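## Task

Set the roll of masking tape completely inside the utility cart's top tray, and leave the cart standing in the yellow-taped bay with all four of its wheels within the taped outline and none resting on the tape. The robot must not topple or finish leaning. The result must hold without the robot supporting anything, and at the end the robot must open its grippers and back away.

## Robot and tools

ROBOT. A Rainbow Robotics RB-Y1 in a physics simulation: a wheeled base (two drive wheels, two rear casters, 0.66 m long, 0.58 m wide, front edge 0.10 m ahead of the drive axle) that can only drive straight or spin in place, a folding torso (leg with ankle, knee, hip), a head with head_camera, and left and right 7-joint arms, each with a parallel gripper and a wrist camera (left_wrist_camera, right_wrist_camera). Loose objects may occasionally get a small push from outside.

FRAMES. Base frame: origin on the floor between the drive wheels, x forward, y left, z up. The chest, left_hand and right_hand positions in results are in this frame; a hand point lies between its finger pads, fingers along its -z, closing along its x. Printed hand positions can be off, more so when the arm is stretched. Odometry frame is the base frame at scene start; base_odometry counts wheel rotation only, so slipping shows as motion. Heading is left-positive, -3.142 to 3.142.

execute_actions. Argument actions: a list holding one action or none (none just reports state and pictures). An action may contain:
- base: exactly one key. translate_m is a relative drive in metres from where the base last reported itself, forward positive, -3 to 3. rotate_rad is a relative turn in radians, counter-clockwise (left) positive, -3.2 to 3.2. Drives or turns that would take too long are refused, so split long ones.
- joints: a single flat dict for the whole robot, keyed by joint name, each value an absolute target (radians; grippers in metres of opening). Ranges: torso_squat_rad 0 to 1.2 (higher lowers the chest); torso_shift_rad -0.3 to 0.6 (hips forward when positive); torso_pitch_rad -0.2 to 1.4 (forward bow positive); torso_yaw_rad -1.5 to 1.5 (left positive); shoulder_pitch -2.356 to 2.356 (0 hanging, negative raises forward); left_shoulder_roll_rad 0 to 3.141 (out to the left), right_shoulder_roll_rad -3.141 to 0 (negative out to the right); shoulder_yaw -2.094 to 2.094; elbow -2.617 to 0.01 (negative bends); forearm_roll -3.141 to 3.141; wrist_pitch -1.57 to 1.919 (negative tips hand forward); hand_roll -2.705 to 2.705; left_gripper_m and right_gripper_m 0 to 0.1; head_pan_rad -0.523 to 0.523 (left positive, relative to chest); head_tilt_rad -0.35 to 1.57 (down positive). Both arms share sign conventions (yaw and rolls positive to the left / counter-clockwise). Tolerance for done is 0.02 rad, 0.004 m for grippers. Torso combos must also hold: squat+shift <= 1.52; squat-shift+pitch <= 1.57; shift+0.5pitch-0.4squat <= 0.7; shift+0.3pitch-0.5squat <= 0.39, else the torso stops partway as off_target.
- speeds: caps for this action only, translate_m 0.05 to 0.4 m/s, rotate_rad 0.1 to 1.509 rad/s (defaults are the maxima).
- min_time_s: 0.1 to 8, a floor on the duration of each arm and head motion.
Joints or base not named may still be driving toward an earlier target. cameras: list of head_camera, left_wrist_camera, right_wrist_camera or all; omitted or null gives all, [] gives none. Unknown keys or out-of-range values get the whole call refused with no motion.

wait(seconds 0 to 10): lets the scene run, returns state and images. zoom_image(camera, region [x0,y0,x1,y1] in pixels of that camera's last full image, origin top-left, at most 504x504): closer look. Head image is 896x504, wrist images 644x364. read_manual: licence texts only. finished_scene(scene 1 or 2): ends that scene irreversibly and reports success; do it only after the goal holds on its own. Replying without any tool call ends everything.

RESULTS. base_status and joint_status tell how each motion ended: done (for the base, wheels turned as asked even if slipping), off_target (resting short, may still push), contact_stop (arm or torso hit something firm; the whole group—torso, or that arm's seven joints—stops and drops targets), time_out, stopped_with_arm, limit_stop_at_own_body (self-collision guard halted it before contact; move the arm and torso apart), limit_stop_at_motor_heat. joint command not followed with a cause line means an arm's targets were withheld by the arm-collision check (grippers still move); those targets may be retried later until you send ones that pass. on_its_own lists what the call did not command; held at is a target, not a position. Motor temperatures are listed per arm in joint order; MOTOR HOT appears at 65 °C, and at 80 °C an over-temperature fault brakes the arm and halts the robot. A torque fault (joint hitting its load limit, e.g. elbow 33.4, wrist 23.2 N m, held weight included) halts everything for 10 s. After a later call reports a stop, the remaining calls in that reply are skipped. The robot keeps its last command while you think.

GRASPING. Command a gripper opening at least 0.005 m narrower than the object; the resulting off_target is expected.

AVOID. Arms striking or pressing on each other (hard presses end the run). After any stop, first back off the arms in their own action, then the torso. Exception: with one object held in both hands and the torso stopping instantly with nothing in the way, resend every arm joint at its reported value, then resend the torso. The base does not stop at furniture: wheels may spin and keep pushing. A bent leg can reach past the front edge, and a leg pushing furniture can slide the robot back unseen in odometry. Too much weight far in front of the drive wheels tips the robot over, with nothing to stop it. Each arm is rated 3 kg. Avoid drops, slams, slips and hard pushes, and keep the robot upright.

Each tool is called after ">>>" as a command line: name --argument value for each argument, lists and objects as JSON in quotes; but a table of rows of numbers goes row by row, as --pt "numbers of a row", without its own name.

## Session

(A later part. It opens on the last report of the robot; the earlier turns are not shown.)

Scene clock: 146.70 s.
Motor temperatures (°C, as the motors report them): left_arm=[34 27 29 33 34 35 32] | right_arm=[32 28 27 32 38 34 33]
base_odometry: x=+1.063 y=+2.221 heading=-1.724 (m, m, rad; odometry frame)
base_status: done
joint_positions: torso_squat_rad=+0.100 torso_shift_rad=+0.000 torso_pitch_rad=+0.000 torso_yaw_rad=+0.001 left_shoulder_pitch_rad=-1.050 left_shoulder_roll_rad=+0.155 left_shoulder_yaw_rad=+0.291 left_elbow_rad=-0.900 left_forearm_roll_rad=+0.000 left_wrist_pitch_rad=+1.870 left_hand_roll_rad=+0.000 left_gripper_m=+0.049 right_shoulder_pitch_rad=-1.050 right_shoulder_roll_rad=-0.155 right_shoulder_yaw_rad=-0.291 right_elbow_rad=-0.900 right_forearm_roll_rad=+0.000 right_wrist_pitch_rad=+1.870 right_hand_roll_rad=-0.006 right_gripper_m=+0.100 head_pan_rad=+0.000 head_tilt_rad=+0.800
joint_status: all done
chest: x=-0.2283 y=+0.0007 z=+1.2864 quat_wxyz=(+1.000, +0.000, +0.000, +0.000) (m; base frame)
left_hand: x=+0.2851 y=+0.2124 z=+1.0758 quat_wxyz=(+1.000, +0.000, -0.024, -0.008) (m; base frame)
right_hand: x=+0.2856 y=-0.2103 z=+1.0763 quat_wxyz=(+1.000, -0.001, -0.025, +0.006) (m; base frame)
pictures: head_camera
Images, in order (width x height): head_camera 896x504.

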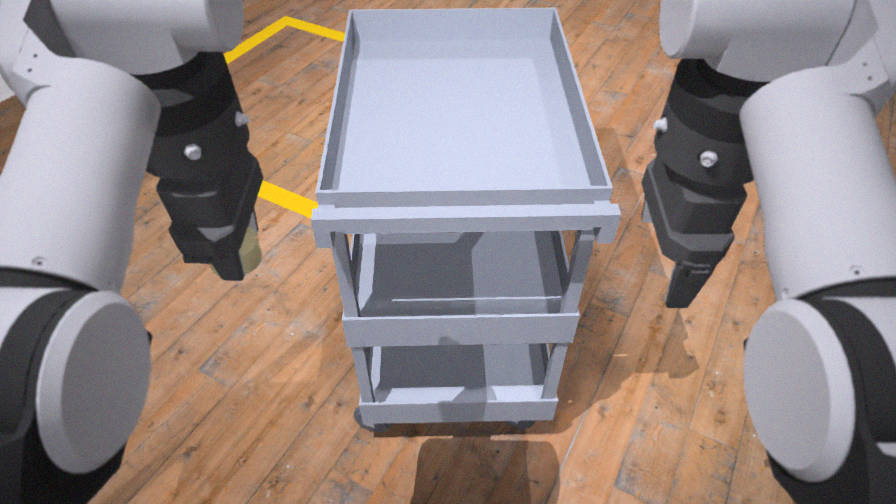

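>>> execute_actions --actions '[{"base":{"translate_m":0.4},"joints":{"torso_pitch_rad":0.2,"left_shoulder_roll_rad":0,"left_shoulder_yaw_rad":0.15,"left_wrist_pitch_rad":1.7,"left_forearm_roll_rad":0.15,"right_shoulder_roll_rad":-0.3}}]'

Scene clock: 160.37 s.
Motor temperatures (°C, as the motors report them): left_arm=[34 27 29 33 34 35 32] | right_arm=[33 28 27 33 38 34 33]
base_odometry: x=+1.002 y=+1.826 heading=-1.724 (m, m, rad; odometry frame)
base_status: done
joint_positions: torso_squat_rad=+0.100 torso_shift_rad=+0.000 torso_pitch_rad=+0.200 torso_yaw_rad=+0.001 left_shoulder_pitch_rad=-1.050 left_shoulder_roll_rad=+0.000 left_shoulder_yaw_rad=+0.150 left_elbow_rad=-0.900 left_forearm_roll_rad=+0.150 left_wrist_pitch_rad=+1.700 left_hand_roll_rad=+0.000 left_gripper_m=+0.049 right_shoulder_pitch_rad=-1.050 right_shoulder_roll_rad=-0.300 right_shoulder_yaw_rad=-0.291 right_elbow_rad=-0.900 right_forearm_roll_rad=+0.000 right_wrist_pitch_rad=+1.870 right_hand_roll_rad=-0.006 right_gripper_m=+0.100 head_pan_rad=+0.000 head_tilt_rad=+0.800
joint_status: all done
chest: x=-0.1669 y=+0.0006 z=+1.2803 quat_wxyz=(+0.995, +0.000, +0.100, +0.000) (m; base frame)
left_hand: x=+0.3004 y=+0.0802 z=+0.9563 quat_wxyz=(+0.990, -0.077, +0.016, -0.120) (m; base frame)
right_hand: x=+0.3080 y=-0.2920 z=+0.9947 quat_wxyz=(+0.996, -0.043, +0.054, -0.048) (m; base frame)
pictures: head_camera, left_wrist_camera, right_wrist_camera
Images, in order (width x height): head_camera 896x504, left_wrist_camera 644x364, right_wrist_camera 644x364.

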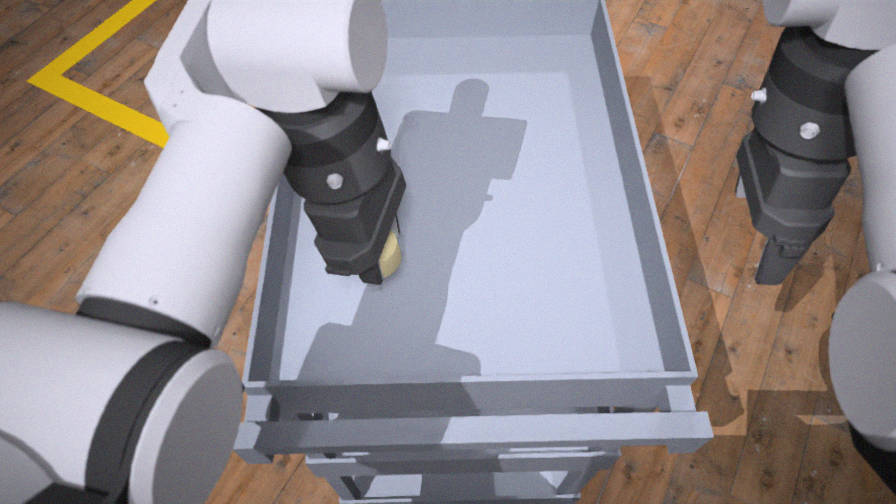

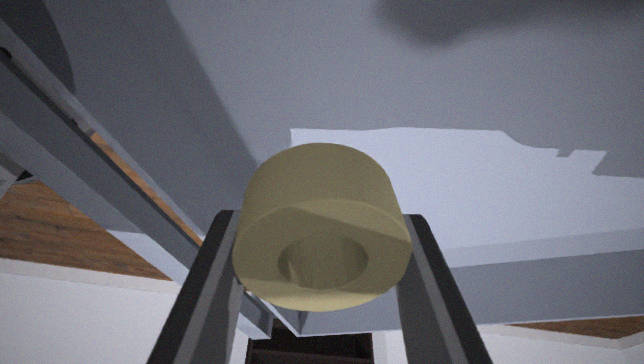

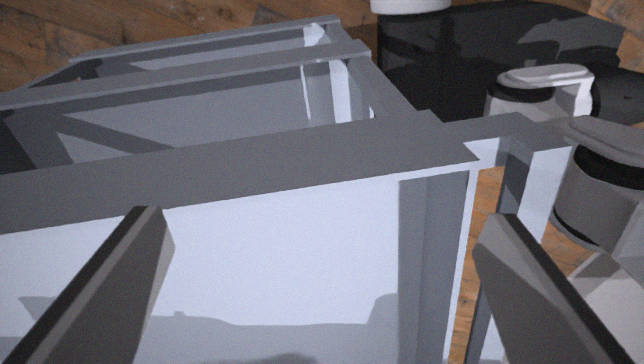

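>>> execute_actions --actions '[{"joints":{"torso_squat_rad":0.47,"left_wrist_pitch_rad":1.65,"left_forearm_roll_rad":-0.02,"left_hand_roll_rad":0.24,"right_shoulder_roll_rad":-0.4}}]'

Scene clock: 169.60 s.
Motor temperatures (°C, as the motors report them): left_arm=[34 27 29 33 34 35 32] | right_arm=[33 28 27 33 38 34 33]
base_odometry: x=+1.002 y=+1.826 heading=-1.724 (m, m, rad; odometry frame)
base_status: not commanded
joint_positions: torso_squat_rad=+0.470 torso_shift_rad=+0.000 torso_pitch_rad=+0.200 torso_yaw_rad=+0.001 left_shoulder_pitch_rad=-1.050 left_shoulder_roll_rad=+0.000 left_shoulder_yaw_rad=+0.150 left_elbow_rad=-0.900 left_forearm_roll_rad=-0.020 left_wrist_pitch_rad=+1.650 left_hand_roll_rad=+0.240 left_gripper_m=+0.049 right_shoulder_pitch_rad=-1.050 right_shoulder_roll_rad=-0.400 right_shoulder_yaw_rad=-0.291 right_elbow_rad=-0.900 right_forearm_roll_rad=+0.000 right_wrist_pitch_rad=+1.870 right_hand_roll_rad=-0.006 right_gripper_m=+0.100 head_pan_rad=+0.000 head_tilt_rad=+0.800
joint_status: all done
chest: x=-0.1669 y=+0.0006 z=+1.2079 quat_wxyz=(+0.995, +0.000, +0.100, +0.000) (m; base frame)
left_hand: x=+0.3205 y=+0.1155 z=+0.8813 quat_wxyz=(+1.000, +0.002, -0.019, +0.009) (m; base frame)
right_hand: x=+0.3115 y=-0.3473 z=+0.9426 quat_wxyz=(+0.993, -0.073, +0.039, -0.085) (m; base frame)
pictures: head_camera, left_wrist_camera, right_wrist_camera
Images, in order (width x height): head_camera 896x504, left_wrist_camera 644x364, right_wrist_camera 644x364.

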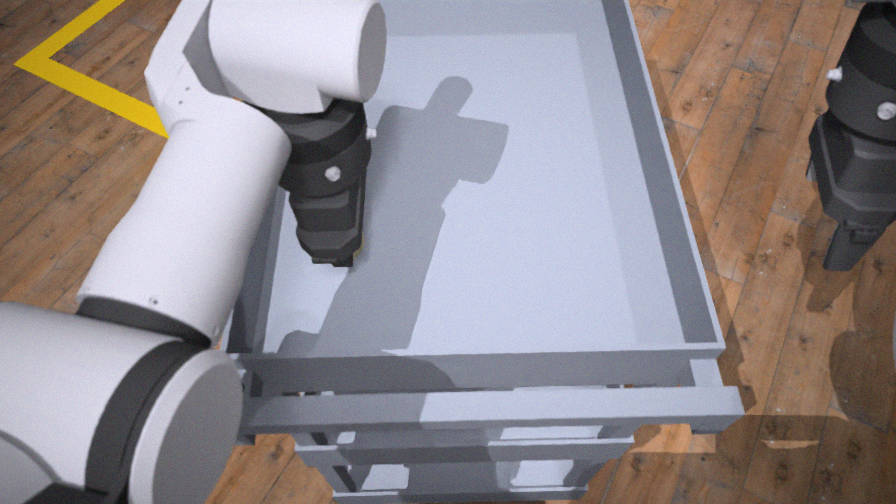

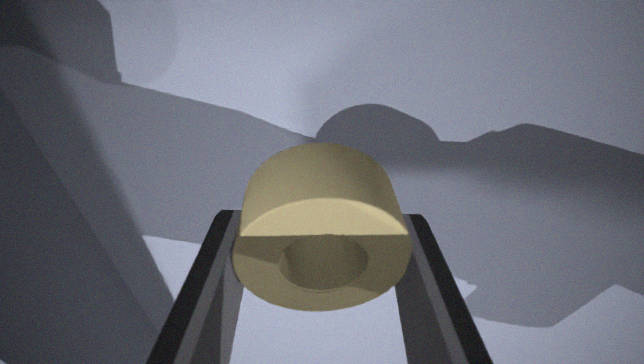

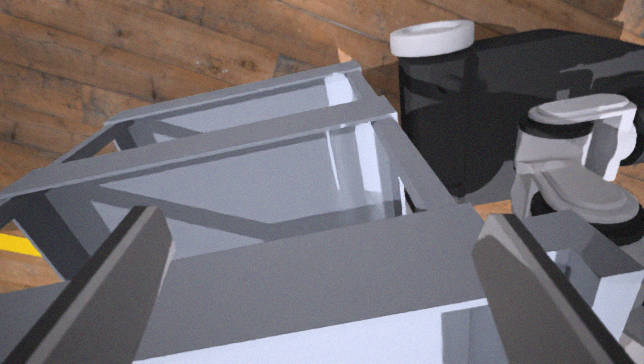

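>>> execute_actions --actions '[{"joints":{"torso_squat_rad":0.53}}]' --cameras '["left_wrist_camera","right_wrist_camera"]'

Scene clock: 173.57 s.
Motor temperatures (°C, as the motors report them): left_arm=[34 27 29 33 34 35 32] | right_arm=[33 28 27 33 38 34 33]
base_odometry: x=+1.002 y=+1.826 heading=-1.724 (m, m, rad; odometry frame)
base_status: not commanded
joint_positions: torso_squat_rad=+0.530 torso_shift_rad=+0.000 torso_pitch_rad=+0.200 torso_yaw_rad=+0.001 left_shoulder_pitch_rad=-1.050 left_shoulder_roll_rad=+0.000 left_shoulder_yaw_rad=+0.150 left_elbow_rad=-0.900 left_forearm_roll_rad=-0.020 left_wrist_pitch_rad=+1.650 left_hand_roll_rad=+0.240 left_gripper_m=+0.049 right_shoulder_pitch_rad=-1.050 right_shoulder_roll_rad=-0.400 right_shoulder_yaw_rad=-0.291 right_elbow_rad=-0.900 right_forearm_roll_rad=+0.000 right_wrist_pitch_rad=+1.870 right_hand_roll_rad=-0.006 right_gripper_m=+0.100 head_pan_rad=+0.000 head_tilt_rad=+0.800
joint_status: all done
chest: x=-0.1669 y=+0.0006 z=+1.1877 quat_wxyz=(+0.995, +0.000, +0.100, +0.000) (m; base frame)
left_hand: x=+0.3206 y=+0.1154 z=+0.8611 quat_wxyz=(+1.000, +0.002, -0.019, +0.009) (m; base frame)
right_hand: x=+0.3115 y=-0.3474 z=+0.9225 quat_wxyz=(+0.993, -0.073, +0.039, -0.085) (m; base frame)
pictures: left_wrist_camera, right_wrist_camera
Images, in order (width x height): left_wrist_camera 644x364, right_wrist_camera 644x364.

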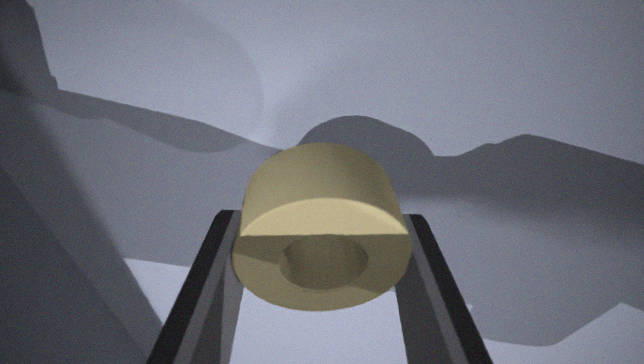

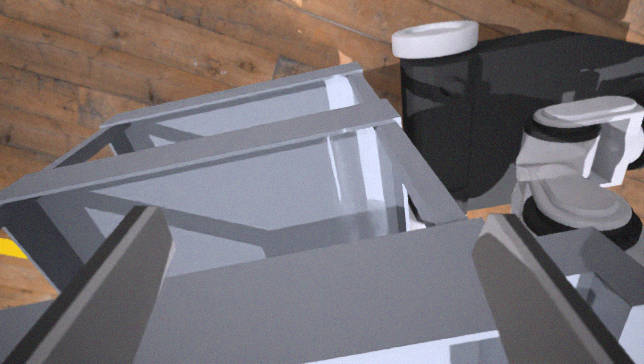

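>>> execute_actions --actions '[{"joints":{"torso_squat_rad":0.59}}]' --cameras '["left_wrist_camera","head_camera"]'

>>> execute_actions --actions '[{"joints":{"left_gripper_m":0.07}}]' --cameras '["left_wrist_camera"]'

>>> execute_actions --actions '[{"joints":{"torso_squat_rad":0.1}}]' --cameras '[]'

>>> execute_actions --actions '[{"base":{"translate_m":-0.18},"joints":{"left_gripper_m":0.06,"right_gripper_m":0.06,"right_shoulder_roll_rad":-0.03,"right_shoulder_yaw_rad":-0.2,"right_wrist_pitch_rad":1.65,"right_forearm_roll_rad":0.02,"right_hand_roll_rad":-0.18}}]'

Scene clock: 183.40 s.
Motor temperatures (°C, as the motors report them): left_arm=[34 27 29 33 34 35 32] | right_arm=[34 29 27 34 38 34 33]
base_odometry: x=+1.002 y=+1.826 heading=-1.724 (m, m, rad; odometry frame)
base_status: not commanded
joint_positions: torso_squat_rad=+0.590 torso_shift_rad=+0.000 torso_pitch_rad=+0.200 torso_yaw_rad=+0.001 left_shoulder_pitch_rad=-1.050 left_shoulder_roll_rad=+0.000 left_shoulder_yaw_rad=+0.150 left_elbow_rad=-0.900 left_forearm_roll_rad=-0.020 left_wrist_pitch_rad=+1.650 left_hand_roll_rad=+0.240 left_gripper_m=+0.049 right_shoulder_pitch_rad=-1.050 right_shoulder_roll_rad=-0.400 right_shoulder_yaw_rad=-0.291 right_elbow_rad=-0.900 right_forearm_roll_rad=+0.000 right_wrist_pitch_rad=+1.870 right_hand_roll_rad=-0.006 right_gripper_m=+0.100 head_pan_rad=+0.000 head_tilt_rad=+0.800
joint_status: all done
chest: x=-0.1668 y=+0.0006 z=+1.1654 quat_wxyz=(+0.995, +0.000, +0.100, +0.000) (m; base frame)
left_hand: x=+0.3206 y=+0.1154 z=+0.8388 quat_wxyz=(+1.000, +0.002, -0.019, +0.009) (m; base frame)
right_hand: x=+0.3115 y=-0.3474 z=+0.9002 quat_wxyz=(+0.993, -0.073, +0.039, -0.085) (m; base frame)
pictures: head_camera, left_wrist_camera
Images, in order (width x height): head_camera 896x504, left_wrist_camera 644x364.

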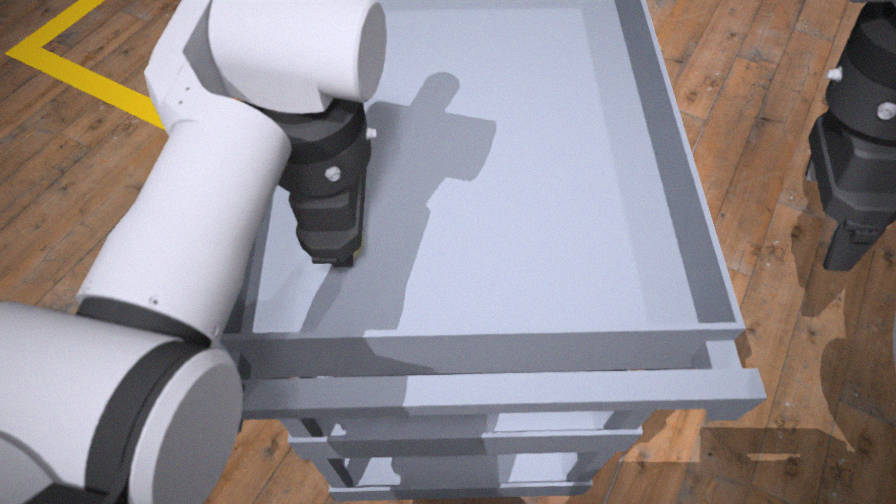

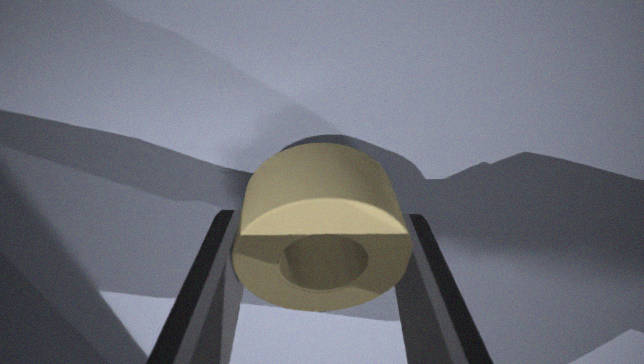

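Scene clock: 184.20 s.
Motor temperatures (°C, as the motors report them): left_arm=[34 27 29 33 34 35 32] | right_arm=[34 29 27 34 38 34 33]
base_odometry: x=+1.002 y=+1.826 heading=-1.724 (m, m, rad; odometry frame)
base_status: not commanded
joint_positions: torso_squat_rad=+0.590 torso_shift_rad=+0.000 torso_pitch_rad=+0.200 torso_yaw_rad=+0.001 left_shoulder_pitch_rad=-1.050 left_shoulder_roll_rad=+0.000 left_shoulder_yaw_rad=+0.150 left_elbow_rad=-0.900 left_forearm_roll_rad=-0.020 left_wrist_pitch_rad=+1.650 left_hand_roll_rad=+0.240 left_gripper_m=+0.070 right_shoulder_pitch_rad=-1.050 right_shoulder_roll_rad=-0.400 right_shoulder_yaw_rad=-0.291 right_elbow_rad=-0.900 right_forearm_roll_rad=+0.000 right_wrist_pitch_rad=+1.870 right_hand_roll_rad=-0.006 right_gripper_m=+0.100 head_pan_rad=+0.000 head_tilt_rad=+0.800
joint_status: all done
chest: x=-0.1668 y=+0.0006 z=+1.1654 quat_wxyz=(+0.995, +0.000, +0.100, +0.000) (m; base frame)
left_hand: x=+0.3206 y=+0.1154 z=+0.8388 quat_wxyz=(+1.000, +0.002, -0.019, +0.009) (m; base frame)
right_hand: x=+0.3115 y=-0.3474 z=+0.9002 quat_wxyz=(+0.993, -0.073, +0.039, -0.085) (m; base frame)
pictures: left_wrist_camera
Images, in order (width x height): left_wrist_camera 644x364.

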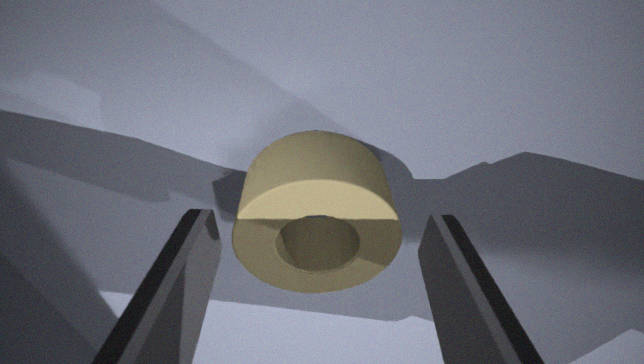

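Scene clock: 186.63 s.
Motor temperatures (°C, as the motors report them): left_arm=[34 27 29 33 34 35 32] | right_arm=[34 29 27 34 38 34 33]
base_odometry: x=+1.002 y=+1.826 heading=-1.724 (m, m, rad; odometry frame)
base_status: not commanded
joint_positions: torso_squat_rad=+0.100 torso_shift_rad=+0.000 torso_pitch_rad=+0.200 torso_yaw_rad=+0.001 left_shoulder_pitch_rad=-1.050 left_shoulder_roll_rad=+0.000 left_shoulder_yaw_rad=+0.150 left_elbow_rad=-0.900 left_forearm_roll_rad=-0.020 left_wrist_pitch_rad=+1.650 left_hand_roll_rad=+0.240 left_gripper_m=+0.070 right_shoulder_pitch_rad=-1.050 right_shoulder_roll_rad=-0.400 right_shoulder_yaw_rad=-0.291 right_elbow_rad=-0.900 right_forearm_roll_rad=+0.000 right_wrist_pitch_rad=+1.870 right_hand_roll_rad=-0.006 right_gripper_m=+0.100 head_pan_rad=+0.000 head_tilt_rad=+0.800
joint_status: all done
chest: x=-0.1668 y=+0.0007 z=+1.2803 quat_wxyz=(+0.995, +0.000, +0.100, +0.000) (m; base frame)
left_hand: x=+0.3205 y=+0.1155 z=+0.9536 quat_wxyz=(+1.000, +0.002, -0.019, +0.009) (m; base frame)
right_hand: x=+0.3115 y=-0.3473 z=+1.0150 quat_wxyz=(+0.993, -0.073, +0.039, -0.085) (m; base frame)
pictures: none
No camera images: the call's "cameras" was empty. Leave "cameras" out to get every camera's image.

Scene clock: 188.50 s.
Motor temperatures (°C, as the motors report them): left_arm=[34 27 29 33 34 35 32] | right_arm=[34 29 27 34 38 34 33]
base_odometry: x=+1.029 y=+2.004 heading=-1.723 (m, m, rad; odometry frame)
base_status: done
joint_positions: torso_squat_rad=+0.100 torso_shift_rad=+0.000 torso_pitch_rad=+0.200 torso_yaw_rad=+0.001 left_shoulder_pitch_rad=-1.050 left_shoulder_roll_rad=+0.000 left_shoulder_yaw_rad=+0.150 left_elbow_rad=-0.900 left_forearm_roll_rad=-0.020 left_wrist_pitch_rad=+1.650 left_hand_roll_rad=+0.240 left_gripper_m=+0.060 right_shoulder_pitch_rad=-1.050 right_shoulder_roll_rad=-0.030 right_shoulder_yaw_rad=-0.200 right_elbow_rad=-0.900 right_forearm_roll_rad=+0.020 right_wrist_pitch_rad=+1.650 right_hand_roll_rad=-0.180 right_gripper_m=+0.060 head_pan_rad=+0.000 head_tilt_rad=+0.800
joint_status: all done
chest: x=-0.1670 y=+0.0007 z=+1.2803 quat_wxyz=(+0.995, +0.000, +0.100, +0.000) (m; base frame)
left_hand: x=+0.3205 y=+0.1156 z=+0.9537 quat_wxyz=(+1.000, +0.002, -0.019, +0.009) (m; base frame)
right_hand: x=+0.3266 y=-0.1341 z=+0.9560 quat_wxyz=(+1.000, +0.004, -0.020, -0.007) (m; base frame)
pictures: head_camera, left_wrist_camera, right_wrist_camera
Images, in order (width x height): head_camera 896x504, left_wrist_camera 644x364, right_wrist_camera 644x364.

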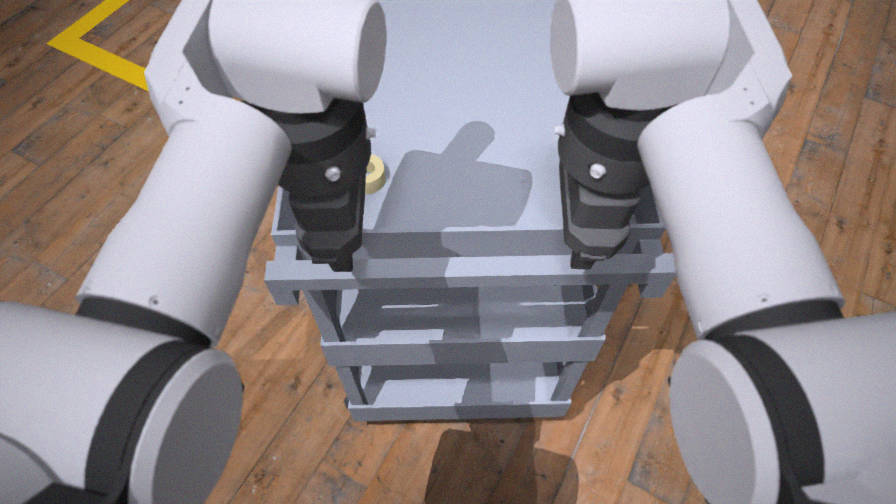

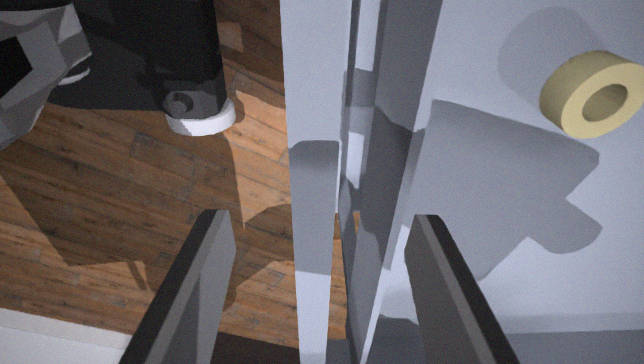

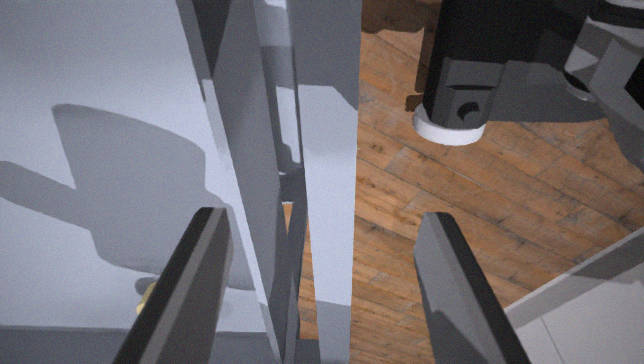

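>>> execute_actions --actions '[{"base":{"translate_m":-0.008},"joints":{"left_gripper_m":0.048,"right_gripper_m":0.048,"torso_squat_rad":0.36}}]'

Scene clock: 193.87 s.
Motor temperatures (°C, as the motors report them): left_arm=[34 27 29 33 34 35 32] | right_arm=[34 29 27 34 38 34 33]
base_odometry: x=+1.030 y=+2.012 heading=-1.721 (m, m, rad; odometry frame)
base_status: done
joint_positions: torso_squat_rad=+0.360 torso_shift_rad=+0.000 torso_pitch_rad=+0.200 torso_yaw_rad=+0.001 left_shoulder_pitch_rad=-1.050 left_shoulder_roll_rad=+0.000 left_shoulder_yaw_rad=+0.150 left_elbow_rad=-0.900 left_forearm_roll_rad=-0.020 left_wrist_pitch_rad=+1.650 left_hand_roll_rad=+0.240 left_gripper_m=+0.048 right_shoulder_pitch_rad=-1.050 right_shoulder_roll_rad=-0.030 right_shoulder_yaw_rad=-0.200 right_elbow_rad=-0.900 right_forearm_roll_rad=+0.020 right_wrist_pitch_rad=+1.650 right_hand_roll_rad=-0.180 right_gripper_m=+0.048 head_pan_rad=+0.000 head_tilt_rad=+0.800
joint_status: all done
chest: x=-0.1669 y=+0.0006 z=+1.2389 quat_wxyz=(+0.995, +0.000, +0.100, +0.000) (m; base frame)
left_hand: x=+0.3205 y=+0.1156 z=+0.9123 quat_wxyz=(+1.000, +0.002, -0.019, +0.009) (m; base frame)
right_hand: x=+0.3267 y=-0.1342 z=+0.9146 quat_wxyz=(+1.000, +0.004, -0.020, -0.007) (m; base frame)
pictures: head_camera, left_wrist_camera, right_wrist_camera
Images, in order (width x height): head_camera 896x504, left_wrist_camera 644x364, right_wrist_camera 644x364.

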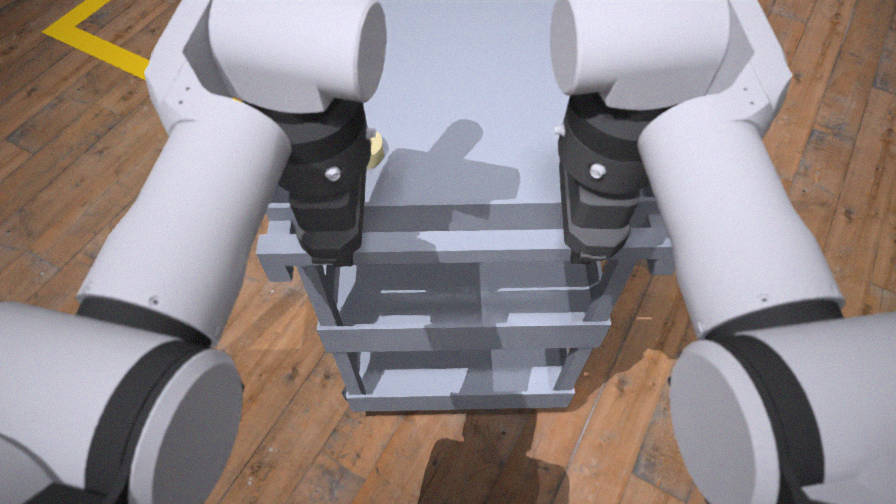

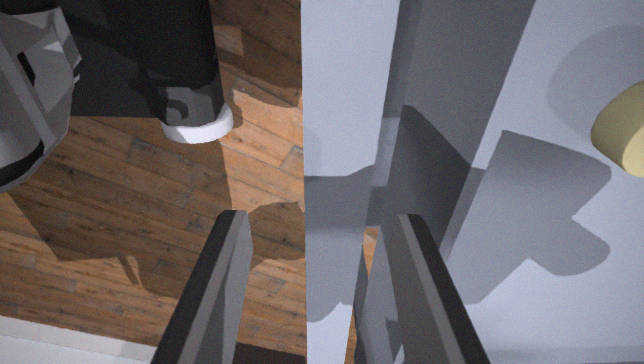

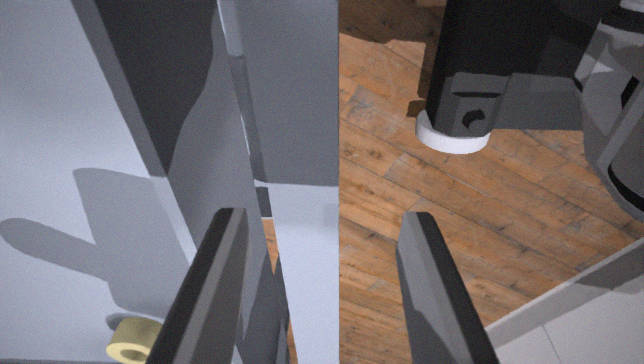

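>>> execute_actions --actions '[{"joints":{"torso_squat_rad":0.49}}]' --cameras '["left_wrist_camera","right_wrist_camera"]'

>>> execute_actions --actions '[{"joints":{"left_gripper_m":0.01,"right_gripper_m":0.01}}]' --cameras '[]'

>>> execute_actions --actions '[{"base":{"rotate_rad":0.1},"speeds":{"rotate_rad":0.1}}]'

Scene clock: 201.63 s.
Motor temperatures (°C, as the motors report them): left_arm=[34 27 29 33 34 35 32] | right_arm=[34 29 27 34 38 34 33]
base_odometry: x=+1.030 y=+2.012 heading=-1.721 (m, m, rad; odometry frame)
base_status: not commanded
joint_positions: torso_squat_rad=+0.490 torso_shift_rad=+0.000 torso_pitch_rad=+0.200 torso_yaw_rad=+0.001 left_shoulder_pitch_rad=-1.050 left_shoulder_roll_rad=+0.000 left_shoulder_yaw_rad=+0.150 left_elbow_rad=-0.900 left_forearm_roll_rad=-0.020 left_wrist_pitch_rad=+1.650 left_hand_roll_rad=+0.240 left_gripper_m=+0.048 right_shoulder_pitch_rad=-1.050 right_shoulder_roll_rad=-0.030 right_shoulder_yaw_rad=-0.200 right_elbow_rad=-0.900 right_forearm_roll_rad=+0.020 right_wrist_pitch_rad=+1.650 right_hand_roll_rad=-0.180 right_gripper_m=+0.048 head_pan_rad=+0.000 head_tilt_rad=+0.800
joint_status: all done
chest: x=-0.1669 y=+0.0006 z=+1.2014 quat_wxyz=(+0.995, +0.000, +0.100, +0.000) (m; base frame)
left_hand: x=+0.3206 y=+0.1155 z=+0.8748 quat_wxyz=(+1.000, +0.002, -0.019, +0.009) (m; base frame)
right_hand: x=+0.3267 y=-0.1342 z=+0.8771 quat_wxyz=(+1.000, +0.004, -0.020, -0.007) (m; base frame)
pictures: left_wrist_camera, right_wrist_camera
Images, in order (width x height): left_wrist_camera 644x364, right_wrist_camera 644x364.

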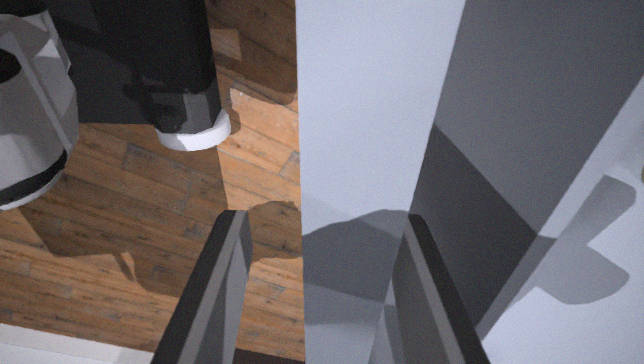

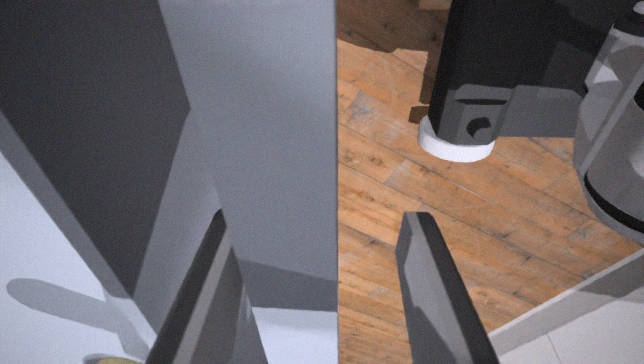

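Scene clock: 202.50 s.
Motor temperatures (°C, as the motors report them): left_arm=[34 27 29 33 34 35 32] | right_arm=[34 29 27 34 38 34 33]
base_odometry: x=+1.030 y=+2.012 heading=-1.721 (m, m, rad; odometry frame)
base_status: not commanded
joint_positions: torso_squat_rad=+0.490 torso_shift_rad=+0.000 torso_pitch_rad=+0.200 torso_yaw_rad=+0.001 left_shoulder_pitch_rad=-1.050 left_shoulder_roll_rad=+0.000 left_shoulder_yaw_rad=+0.150 left_elbow_rad=-0.900 left_forearm_roll_rad=-0.020 left_wrist_pitch_rad=+1.650 left_hand_roll_rad=+0.240 left_gripper_m=+0.025 right_shoulder_pitch_rad=-1.051 right_shoulder_roll_rad=-0.030 right_shoulder_yaw_rad=-0.200 right_elbow_rad=-0.900 right_forearm_roll_rad=+0.020 right_wrist_pitch_rad=+1.650 right_hand_roll_rad=-0.180 right_gripper_m=+0.025 head_pan_rad=+0.000 head_tilt_rad=+0.800
joint_status: left_gripper_m off_target (ended at +0.025, target +0.010); right_gripper_m off_target (ended at +0.025, target +0.010)
chest: x=-0.1669 y=+0.0006 z=+1.2014 quat_wxyz=(+0.995, +0.000, +0.100, +0.000) (m; base frame)
left_hand: x=+0.3205 y=+0.1155 z=+0.8748 quat_wxyz=(+1.000, +0.002, -0.019, +0.009) (m; base frame)
right_hand: x=+0.3269 y=-0.1341 z=+0.8773 quat_wxyz=(+1.000, +0.004, -0.020, -0.007) (m; base frame)
pictures: none
No camera images: the call's "cameras" was empty. Leave "cameras" out to get every camera's image.

Scene clock: 204.07 s.
Motor temperatures (°C, as the motors report them): left_arm=[34 27 29 33 34 35 32] | right_arm=[34 29 27 34 38 34 33]
base_odometry: x=+1.030 y=+2.012 heading=-1.622 (m, m, rad; odometry frame)
base_status: done
joint_positions: torso_squat_rad=+0.490 torso_shift_rad=+0.000 torso_pitch_rad=+0.200 torso_yaw_rad=+0.001 left_shoulder_pitch_rad=-1.050 left_shoulder_roll_rad=+0.000 left_shoulder_yaw_rad=+0.150 left_elbow_rad=-0.900 left_forearm_roll_rad=-0.020 left_wrist_pitch_rad=+1.650 left_hand_roll_rad=+0.240 left_gripper_m=+0.025 right_shoulder_pitch_rad=-1.051 right_shoulder_roll_rad=-0.030 right_shoulder_yaw_rad=-0.200 right_elbow_rad=-0.900 right_forearm_roll_rad=+0.020 right_wrist_pitch_rad=+1.650 right_hand_roll_rad=-0.180 right_gripper_m=+0.025 head_pan_rad=+0.000 head_tilt_rad=+0.800
joint_status: not commanded
chest: x=-0.1669 y=+0.0006 z=+1.2014 quat_wxyz=(+0.995, +0.000, +0.100, +0.000) (m; base frame)
left_hand: x=+0.3205 y=+0.1154 z=+0.8748 quat_wxyz=(+1.000, +0.002, -0.019, +0.009) (m; base frame)
right_hand: x=+0.3269 y=-0.1343 z=+0.8773 quat_wxyz=(+1.000, +0.004, -0.020, -0.007) (m; base frame)
pictures: head_camera, left_wrist_camera, right_wrist_camera
Images, in order (width x height): head_camera 896x504, left_wrist_camera 644x364, right_wrist_camera 644x364.

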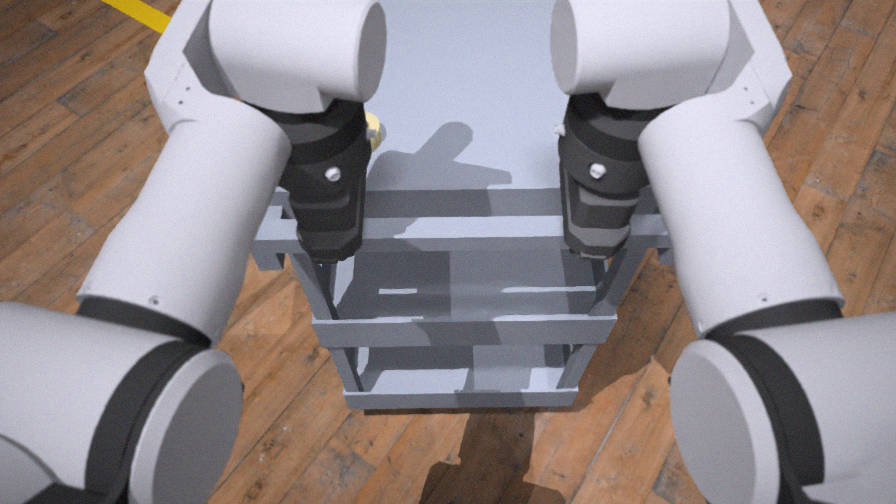

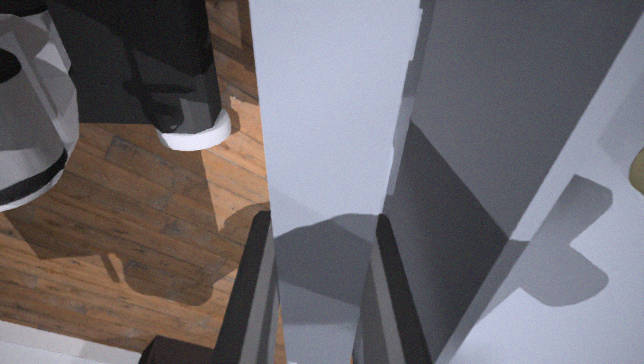

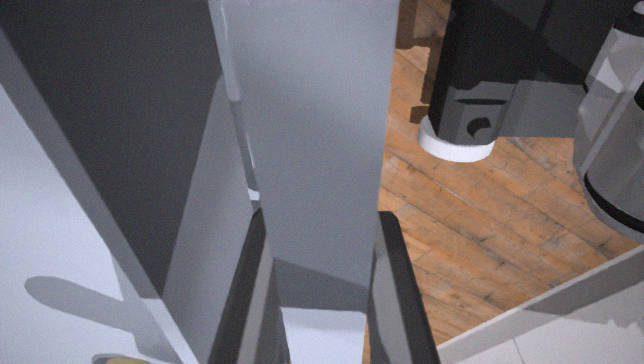

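Works.

>>> execute_actions --actions '[{"base":{"rotate_rad":0.38},"speeds":{"rotate_rad":0.15}}]' --cameras '[]'

>>> execute_actions --actions '[{"base":{"translate_m":1.0},"speeds":{"translate_m":0.3},"joints":{"head_tilt_rad":0.6}}]'

Scene clock: 211.37 s.
Motor temperatures (°C, as the motors report them): left_arm=[34 27 29 33 34 35 32] | right_arm=[34 29 27 34 38 34 33]
base_odometry: x=+1.030 y=+2.012 heading=-1.242 (m, m, rad; odometry frame)
base_status: done
joint_positions: torso_squat_rad=+0.490 torso_shift_rad=+0.000 torso_pitch_rad=+0.200 torso_yaw_rad=+0.001 left_shoulder_pitch_rad=-1.050 left_shoulder_roll_rad=+0.000 left_shoulder_yaw_rad=+0.150 left_elbow_rad=-0.900 left_forearm_roll_rad=-0.020 left_wrist_pitch_rad=+1.650 left_hand_roll_rad=+0.240 left_gripper_m=+0.025 right_shoulder_pitch_rad=-1.051 right_shoulder_roll_rad=-0.030 right_shoulder_yaw_rad=-0.200 right_elbow_rad=-0.900 right_forearm_roll_rad=+0.020 right_wrist_pitch_rad=+1.650 right_hand_roll_rad=-0.180 right_gripper_m=+0.025 head_pan_rad=+0.000 head_tilt_rad=+0.800
joint_status: not commanded
chest: x=-0.1669 y=+0.0006 z=+1.2014 quat_wxyz=(+0.995, +0.000, +0.100, +0.000) (m; base frame)
left_hand: x=+0.3205 y=+0.1154 z=+0.8747 quat_wxyz=(+1.000, +0.002, -0.019, +0.009) (m; base frame)
right_hand: x=+0.3269 y=-0.1342 z=+0.8773 quat_wxyz=(+1.000, +0.004, -0.020, -0.007) (m; base frame)
pictures: none
No camera images: the call's "cameras" was empty. Leave "cameras" out to get every camera's image.

Scene clock: 215.80 s.
Motor temperatures (°C, as the motors report them): left_arm=[34 27 29 33 34 35 32] | right_arm=[34 29 27 34 38 34 33]
base_odometry: x=+1.354 y=+1.066 heading=-1.241 (m, m, rad; odometry frame)
base_status: done
joint_positions: torso_squat_rad=+0.490 torso_shift_rad=+0.000 torso_pitch_rad=+0.200 torso_yaw_rad=+0.001 left_shoulder_pitch_rad=-1.050 left_shoulder_roll_rad=+0.000 left_shoulder_yaw_rad=+0.150 left_elbow_rad=-0.900 left_forearm_roll_rad=-0.020 left_wrist_pitch_rad=+1.650 left_hand_roll_rad=+0.240 left_gripper_m=+0.025 right_shoulder_pitch_rad=-1.051 right_shoulder_roll_rad=-0.030 right_shoulder_yaw_rad=-0.200 right_elbow_rad=-0.900 right_forearm_roll_rad=+0.020 right_wrist_pitch_rad=+1.650 right_hand_roll_rad=-0.180 right_gripper_m=+0.025 head_pan_rad=+0.000 head_tilt_rad=+0.600
joint_status: all done
chest: x=-0.1668 y=+0.0006 z=+1.2014 quat_wxyz=(+0.995, +0.000, +0.100, +0.000) (m; base frame)
left_hand: x=+0.3206 y=+0.1157 z=+0.8749 quat_wxyz=(+1.000, +0.002, -0.019, +0.010) (m; base frame)
right_hand: x=+0.3271 y=-0.1339 z=+0.8774 quat_wxyz=(+1.000, +0.004, -0.020, -0.007) (m; base frame)
pictures: head_camera, left_wrist_camera, right_wrist_camera
Images, in order (width x height): head_camera 896x504, left_wrist_camera 644x364, right_wrist_camera 644x364.

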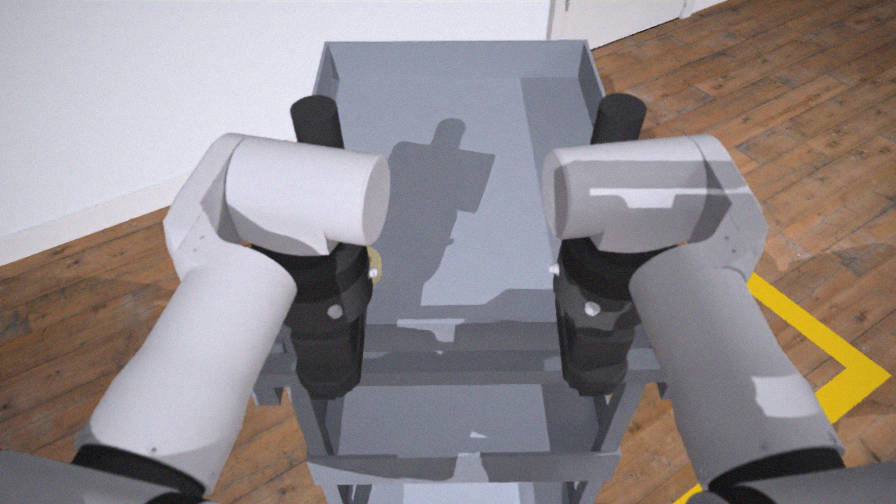

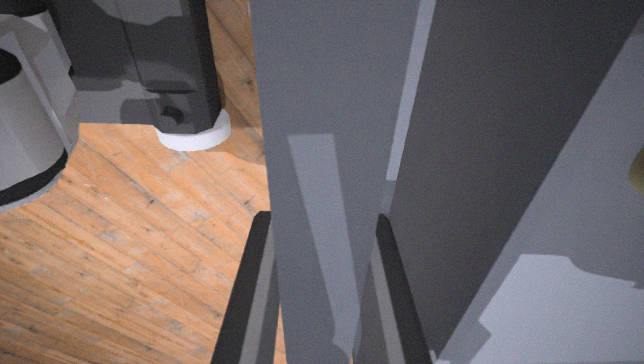

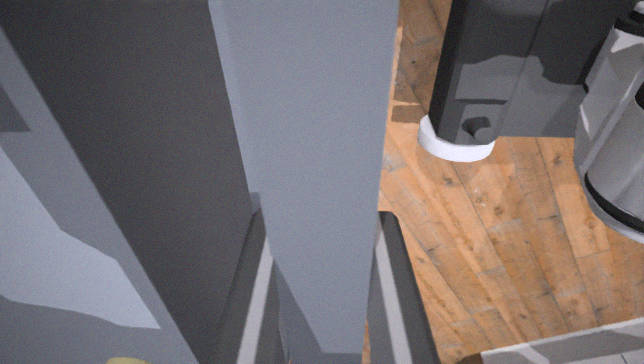

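>>> execute_actions --actions '[{"base":{"rotate_rad":-0.3},"speeds":{"rotate_rad":0.15}}]' --cameras '[]'

>>> execute_actions --actions '[{"base":{"translate_m":0.53},"speeds":{"translate_m":0.3},"joints":{"head_tilt_rad":0.9}}]' --cameras '["head_camera"]'

>>> execute_actions --actions '[{"joints":{"left_gripper_m":0.045,"right_gripper_m":0.045}}]' --cameras '[]'

>>> execute_actions --actions '[{"joints":{"torso_squat_rad":0.2}}]' --cameras '[]'

>>> execute_actions --actions '[{"base":{"translate_m":-0.7},"joints":{"head_tilt_rad":0.55,"left_shoulder_roll_rad":0.7,"right_shoulder_roll_rad":-0.7}}]' --cameras '["head_camera"]'

Scene clock: 234.07 s.
Motor temperatures (°C, as the motors report them): left_arm=[34 27 29 33 34 35 32] | right_arm=[34 28 27 34 38 34 33]
base_odometry: x=+1.354 y=+1.066 heading=-1.541 (m, m, rad; odometry frame)
base_status: done
joint_positions: torso_squat_rad=+0.490 torso_shift_rad=+0.000 torso_pitch_rad=+0.200 torso_yaw_rad=+0.001 left_shoulder_pitch_rad=-1.050 left_shoulder_roll_rad=+0.000 left_shoulder_yaw_rad=+0.150 left_elbow_rad=-0.900 left_forearm_roll_rad=-0.020 left_wrist_pitch_rad=+1.650 left_hand_roll_rad=+0.240 left_gripper_m=+0.025 right_shoulder_pitch_rad=-1.051 right_shoulder_roll_rad=-0.030 right_shoulder_yaw_rad=-0.200 right_elbow_rad=-0.900 right_forearm_roll_rad=+0.020 right_wrist_pitch_rad=+1.650 right_hand_roll_rad=-0.180 right_gripper_m=+0.025 head_pan_rad=+0.000 head_tilt_rad=+0.600
joint_status: not commanded
chest: x=-0.1668 y=+0.0006 z=+1.2014 quat_wxyz=(+0.995, +0.000, +0.100, +0.000) (m; base frame)
left_hand: x=+0.3207 y=+0.1156 z=+0.8748 quat_wxyz=(+1.000, +0.002, -0.019, +0.010) (m; base frame)
right_hand: x=+0.3269 y=-0.1340 z=+0.8773 quat_wxyz=(+1.000, +0.004, -0.020, -0.007) (m; base frame)
pictures: none
No camera images: the call's "cameras" was empty. Leave "cameras" out to get every camera's image.

Scene clock: 236.93 s.
Motor temperatures (°C, as the motors report them): left_arm=[34 27 29 33 34 35 32] | right_arm=[34 28 27 34 38 34 33]
base_odometry: x=+1.369 y=+0.536 heading=-1.542 (m, m, rad; odometry frame)
base_status: done
joint_positions: torso_squat_rad=+0.490 torso_shift_rad=+0.000 torso_pitch_rad=+0.200 torso_yaw_rad=+0.001 left_shoulder_pitch_rad=-1.050 left_shoulder_roll_rad=+0.000 left_shoulder_yaw_rad=+0.150 left_elbow_rad=-0.900 left_forearm_roll_rad=-0.020 left_wrist_pitch_rad=+1.650 left_hand_roll_rad=+0.240 left_gripper_m=+0.025 right_shoulder_pitch_rad=-1.051 right_shoulder_roll_rad=-0.030 right_shoulder_yaw_rad=-0.200 right_elbow_rad=-0.900 right_forearm_roll_rad=+0.020 right_wrist_pitch_rad=+1.651 right_hand_roll_rad=-0.180 right_gripper_m=+0.025 head_pan_rad=+0.000 head_tilt_rad=+0.900
joint_status: all done
chest: x=-0.1668 y=+0.0006 z=+1.2014 quat_wxyz=(+0.995, +0.000, +0.100, +0.000) (m; base frame)
left_hand: x=+0.3208 y=+0.1153 z=+0.8749 quat_wxyz=(+1.000, +0.002, -0.019, +0.009) (m; base frame)
right_hand: x=+0.3269 y=-0.1344 z=+0.8774 quat_wxyz=(+1.000, +0.004, -0.020, -0.007) (m; base frame)
pictures: head_camera
Images, in order (width x height): head_camera 896x504.

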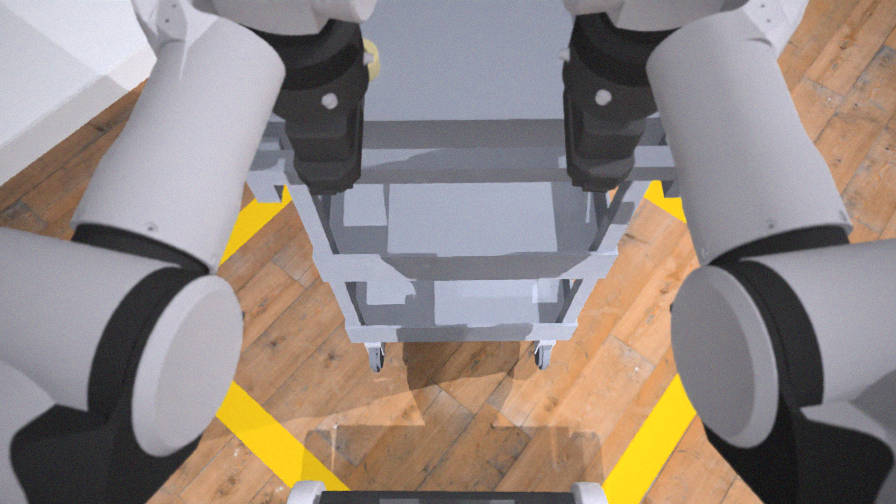

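Scene clock: 237.77 s.
Motor temperatures (°C, as the motors report them): left_arm=[34 27 29 33 34 35 32] | right_arm=[34 28 27 34 38 34 33]
base_odometry: x=+1.369 y=+0.536 heading=-1.542 (m, m, rad; odometry frame)
base_status: not commanded
joint_positions: torso_squat_rad=+0.490 torso_shift_rad=+0.000 torso_pitch_rad=+0.200 torso_yaw_rad=+0.001 left_shoulder_pitch_rad=-1.050 left_shoulder_roll_rad=+0.000 left_shoulder_yaw_rad=+0.150 left_elbow_rad=-0.900 left_forearm_roll_rad=-0.020 left_wrist_pitch_rad=+1.650 left_hand_roll_rad=+0.240 left_gripper_m=+0.045 right_shoulder_pitch_rad=-1.051 right_shoulder_roll_rad=-0.030 right_shoulder_yaw_rad=-0.200 right_elbow_rad=-0.900 right_forearm_roll_rad=+0.020 right_wrist_pitch_rad=+1.650 right_hand_roll_rad=-0.180 right_gripper_m=+0.045 head_pan_rad=+0.000 head_tilt_rad=+0.900
joint_status: all done
chest: x=-0.1668 y=+0.0006 z=+1.2014 quat_wxyz=(+0.995, +0.000, +0.100, +0.000) (m; base frame)
left_hand: x=+0.3207 y=+0.1153 z=+0.8749 quat_wxyz=(+1.000, +0.002, -0.019, +0.009) (m; base frame)
right_hand: x=+0.3269 y=-0.1344 z=+0.8773 quat_wxyz=(+1.000, +0.004, -0.020, -0.007) (m; base frame)
pictures: none
No camera images: the call's "cameras" was empty. Leave "cameras" out to get every camera's image.

Scene clock: 239.53 s.
Motor temperatures (°C, as the motors report them): left_arm=[34 27 29 33 34 35 32] | right_arm=[34 28 27 34 38 34 33]
base_odometry: x=+1.369 y=+0.536 heading=-1.542 (m, m, rad; odometry frame)
base_status: not commanded
joint_positions: torso_squat_rad=+0.200 torso_shift_rad=+0.000 torso_pitch_rad=+0.200 torso_yaw_rad=+0.001 left_shoulder_pitch_rad=-1.050 left_shoulder_roll_rad=+0.000 left_shoulder_yaw_rad=+0.150 left_elbow_rad=-0.900 left_forearm_roll_rad=-0.020 left_wrist_pitch_rad=+1.650 left_hand_roll_rad=+0.240 left_gripper_m=+0.045 right_shoulder_pitch_rad=-1.050 right_shoulder_roll_rad=-0.030 right_shoulder_yaw_rad=-0.200 right_elbow_rad=-0.900 right_forearm_roll_rad=+0.020 right_wrist_pitch_rad=+1.650 right_hand_roll_rad=-0.180 right_gripper_m=+0.045 head_pan_rad=+0.000 head_tilt_rad=+0.900
joint_status: all done
chest: x=-0.1668 y=+0.0007 z=+1.2698 quat_wxyz=(+0.995, +0.000, +0.100, +0.000) (m; base frame)
left_hand: x=+0.3206 y=+0.1154 z=+0.9432 quat_wxyz=(+1.000, +0.002, -0.019, +0.009) (m; base frame)
right_hand: x=+0.3268 y=-0.1344 z=+0.9456 quat_wxyz=(+1.000, +0.004, -0.020, -0.007) (m; base frame)
pictures: none
No camera images: the call's "cameras" was empty. Leave "cameras" out to get every camera's image.

Scene clock: 242.67 s.
Motor temperatures (°C, as the motors report them): left_arm=[34 27 29 33 34 35 32] | right_arm=[34 29 27 34 38 34 33]
base_odometry: x=+1.349 y=+1.236 heading=-1.543 (m, m, rad; odometry frame)
base_status: done
joint_positions: torso_squat_rad=+0.200 torso_shift_rad=+0.000 torso_pitch_rad=+0.200 torso_yaw_rad=+0.001 left_shoulder_pitch_rad=-1.050 left_shoulder_roll_rad=+0.700 left_shoulder_yaw_rad=+0.150 left_elbow_rad=-0.900 left_forearm_roll_rad=-0.020 left_wrist_pitch_rad=+1.650 left_hand_roll_rad=+0.240 left_gripper_m=+0.045 right_shoulder_pitch_rad=-1.050 right_shoulder_roll_rad=-0.700 right_shoulder_yaw_rad=-0.200 right_elbow_rad=-0.900 right_forearm_roll_rad=+0.020 right_wrist_pitch_rad=+1.650 right_hand_roll_rad=-0.180 right_gripper_m=+0.045 head_pan_rad=+0.000 head_tilt_rad=+0.550
joint_status: all done
chest: x=-0.1669 y=+0.0007 z=+1.2698 quat_wxyz=(+0.995, +0.000, +0.100, +0.000) (m; base frame)
left_hand: x=+0.3424 y=+0.5189 z=+1.0934 quat_wxyz=(+0.934, +0.228, -0.121, +0.245) (m; base frame)
right_hand: x=+0.3423 y=-0.5194 z=+1.0948 quat_wxyz=(+0.941, -0.214, -0.119, -0.232) (m; base frame)
pictures: head_camera
Images, in order (width x height): head_camera 896x504.

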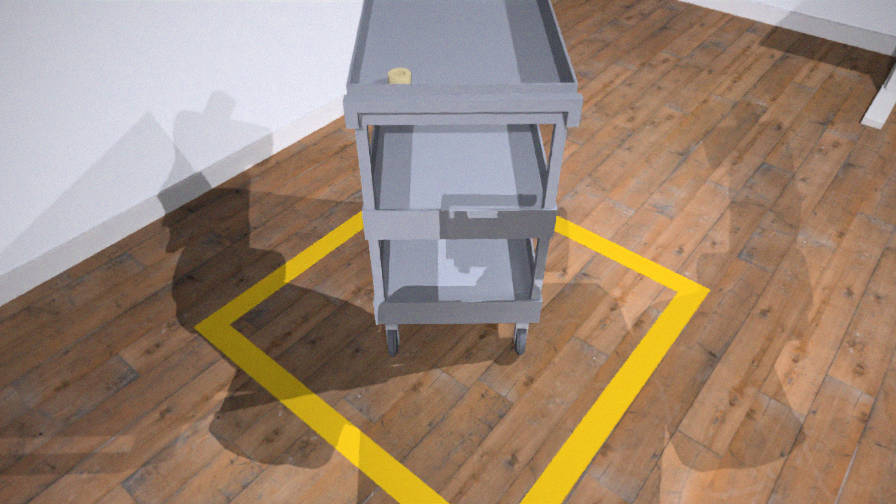

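>>> finished_scene --scene 1

The scene is finished: the task was done.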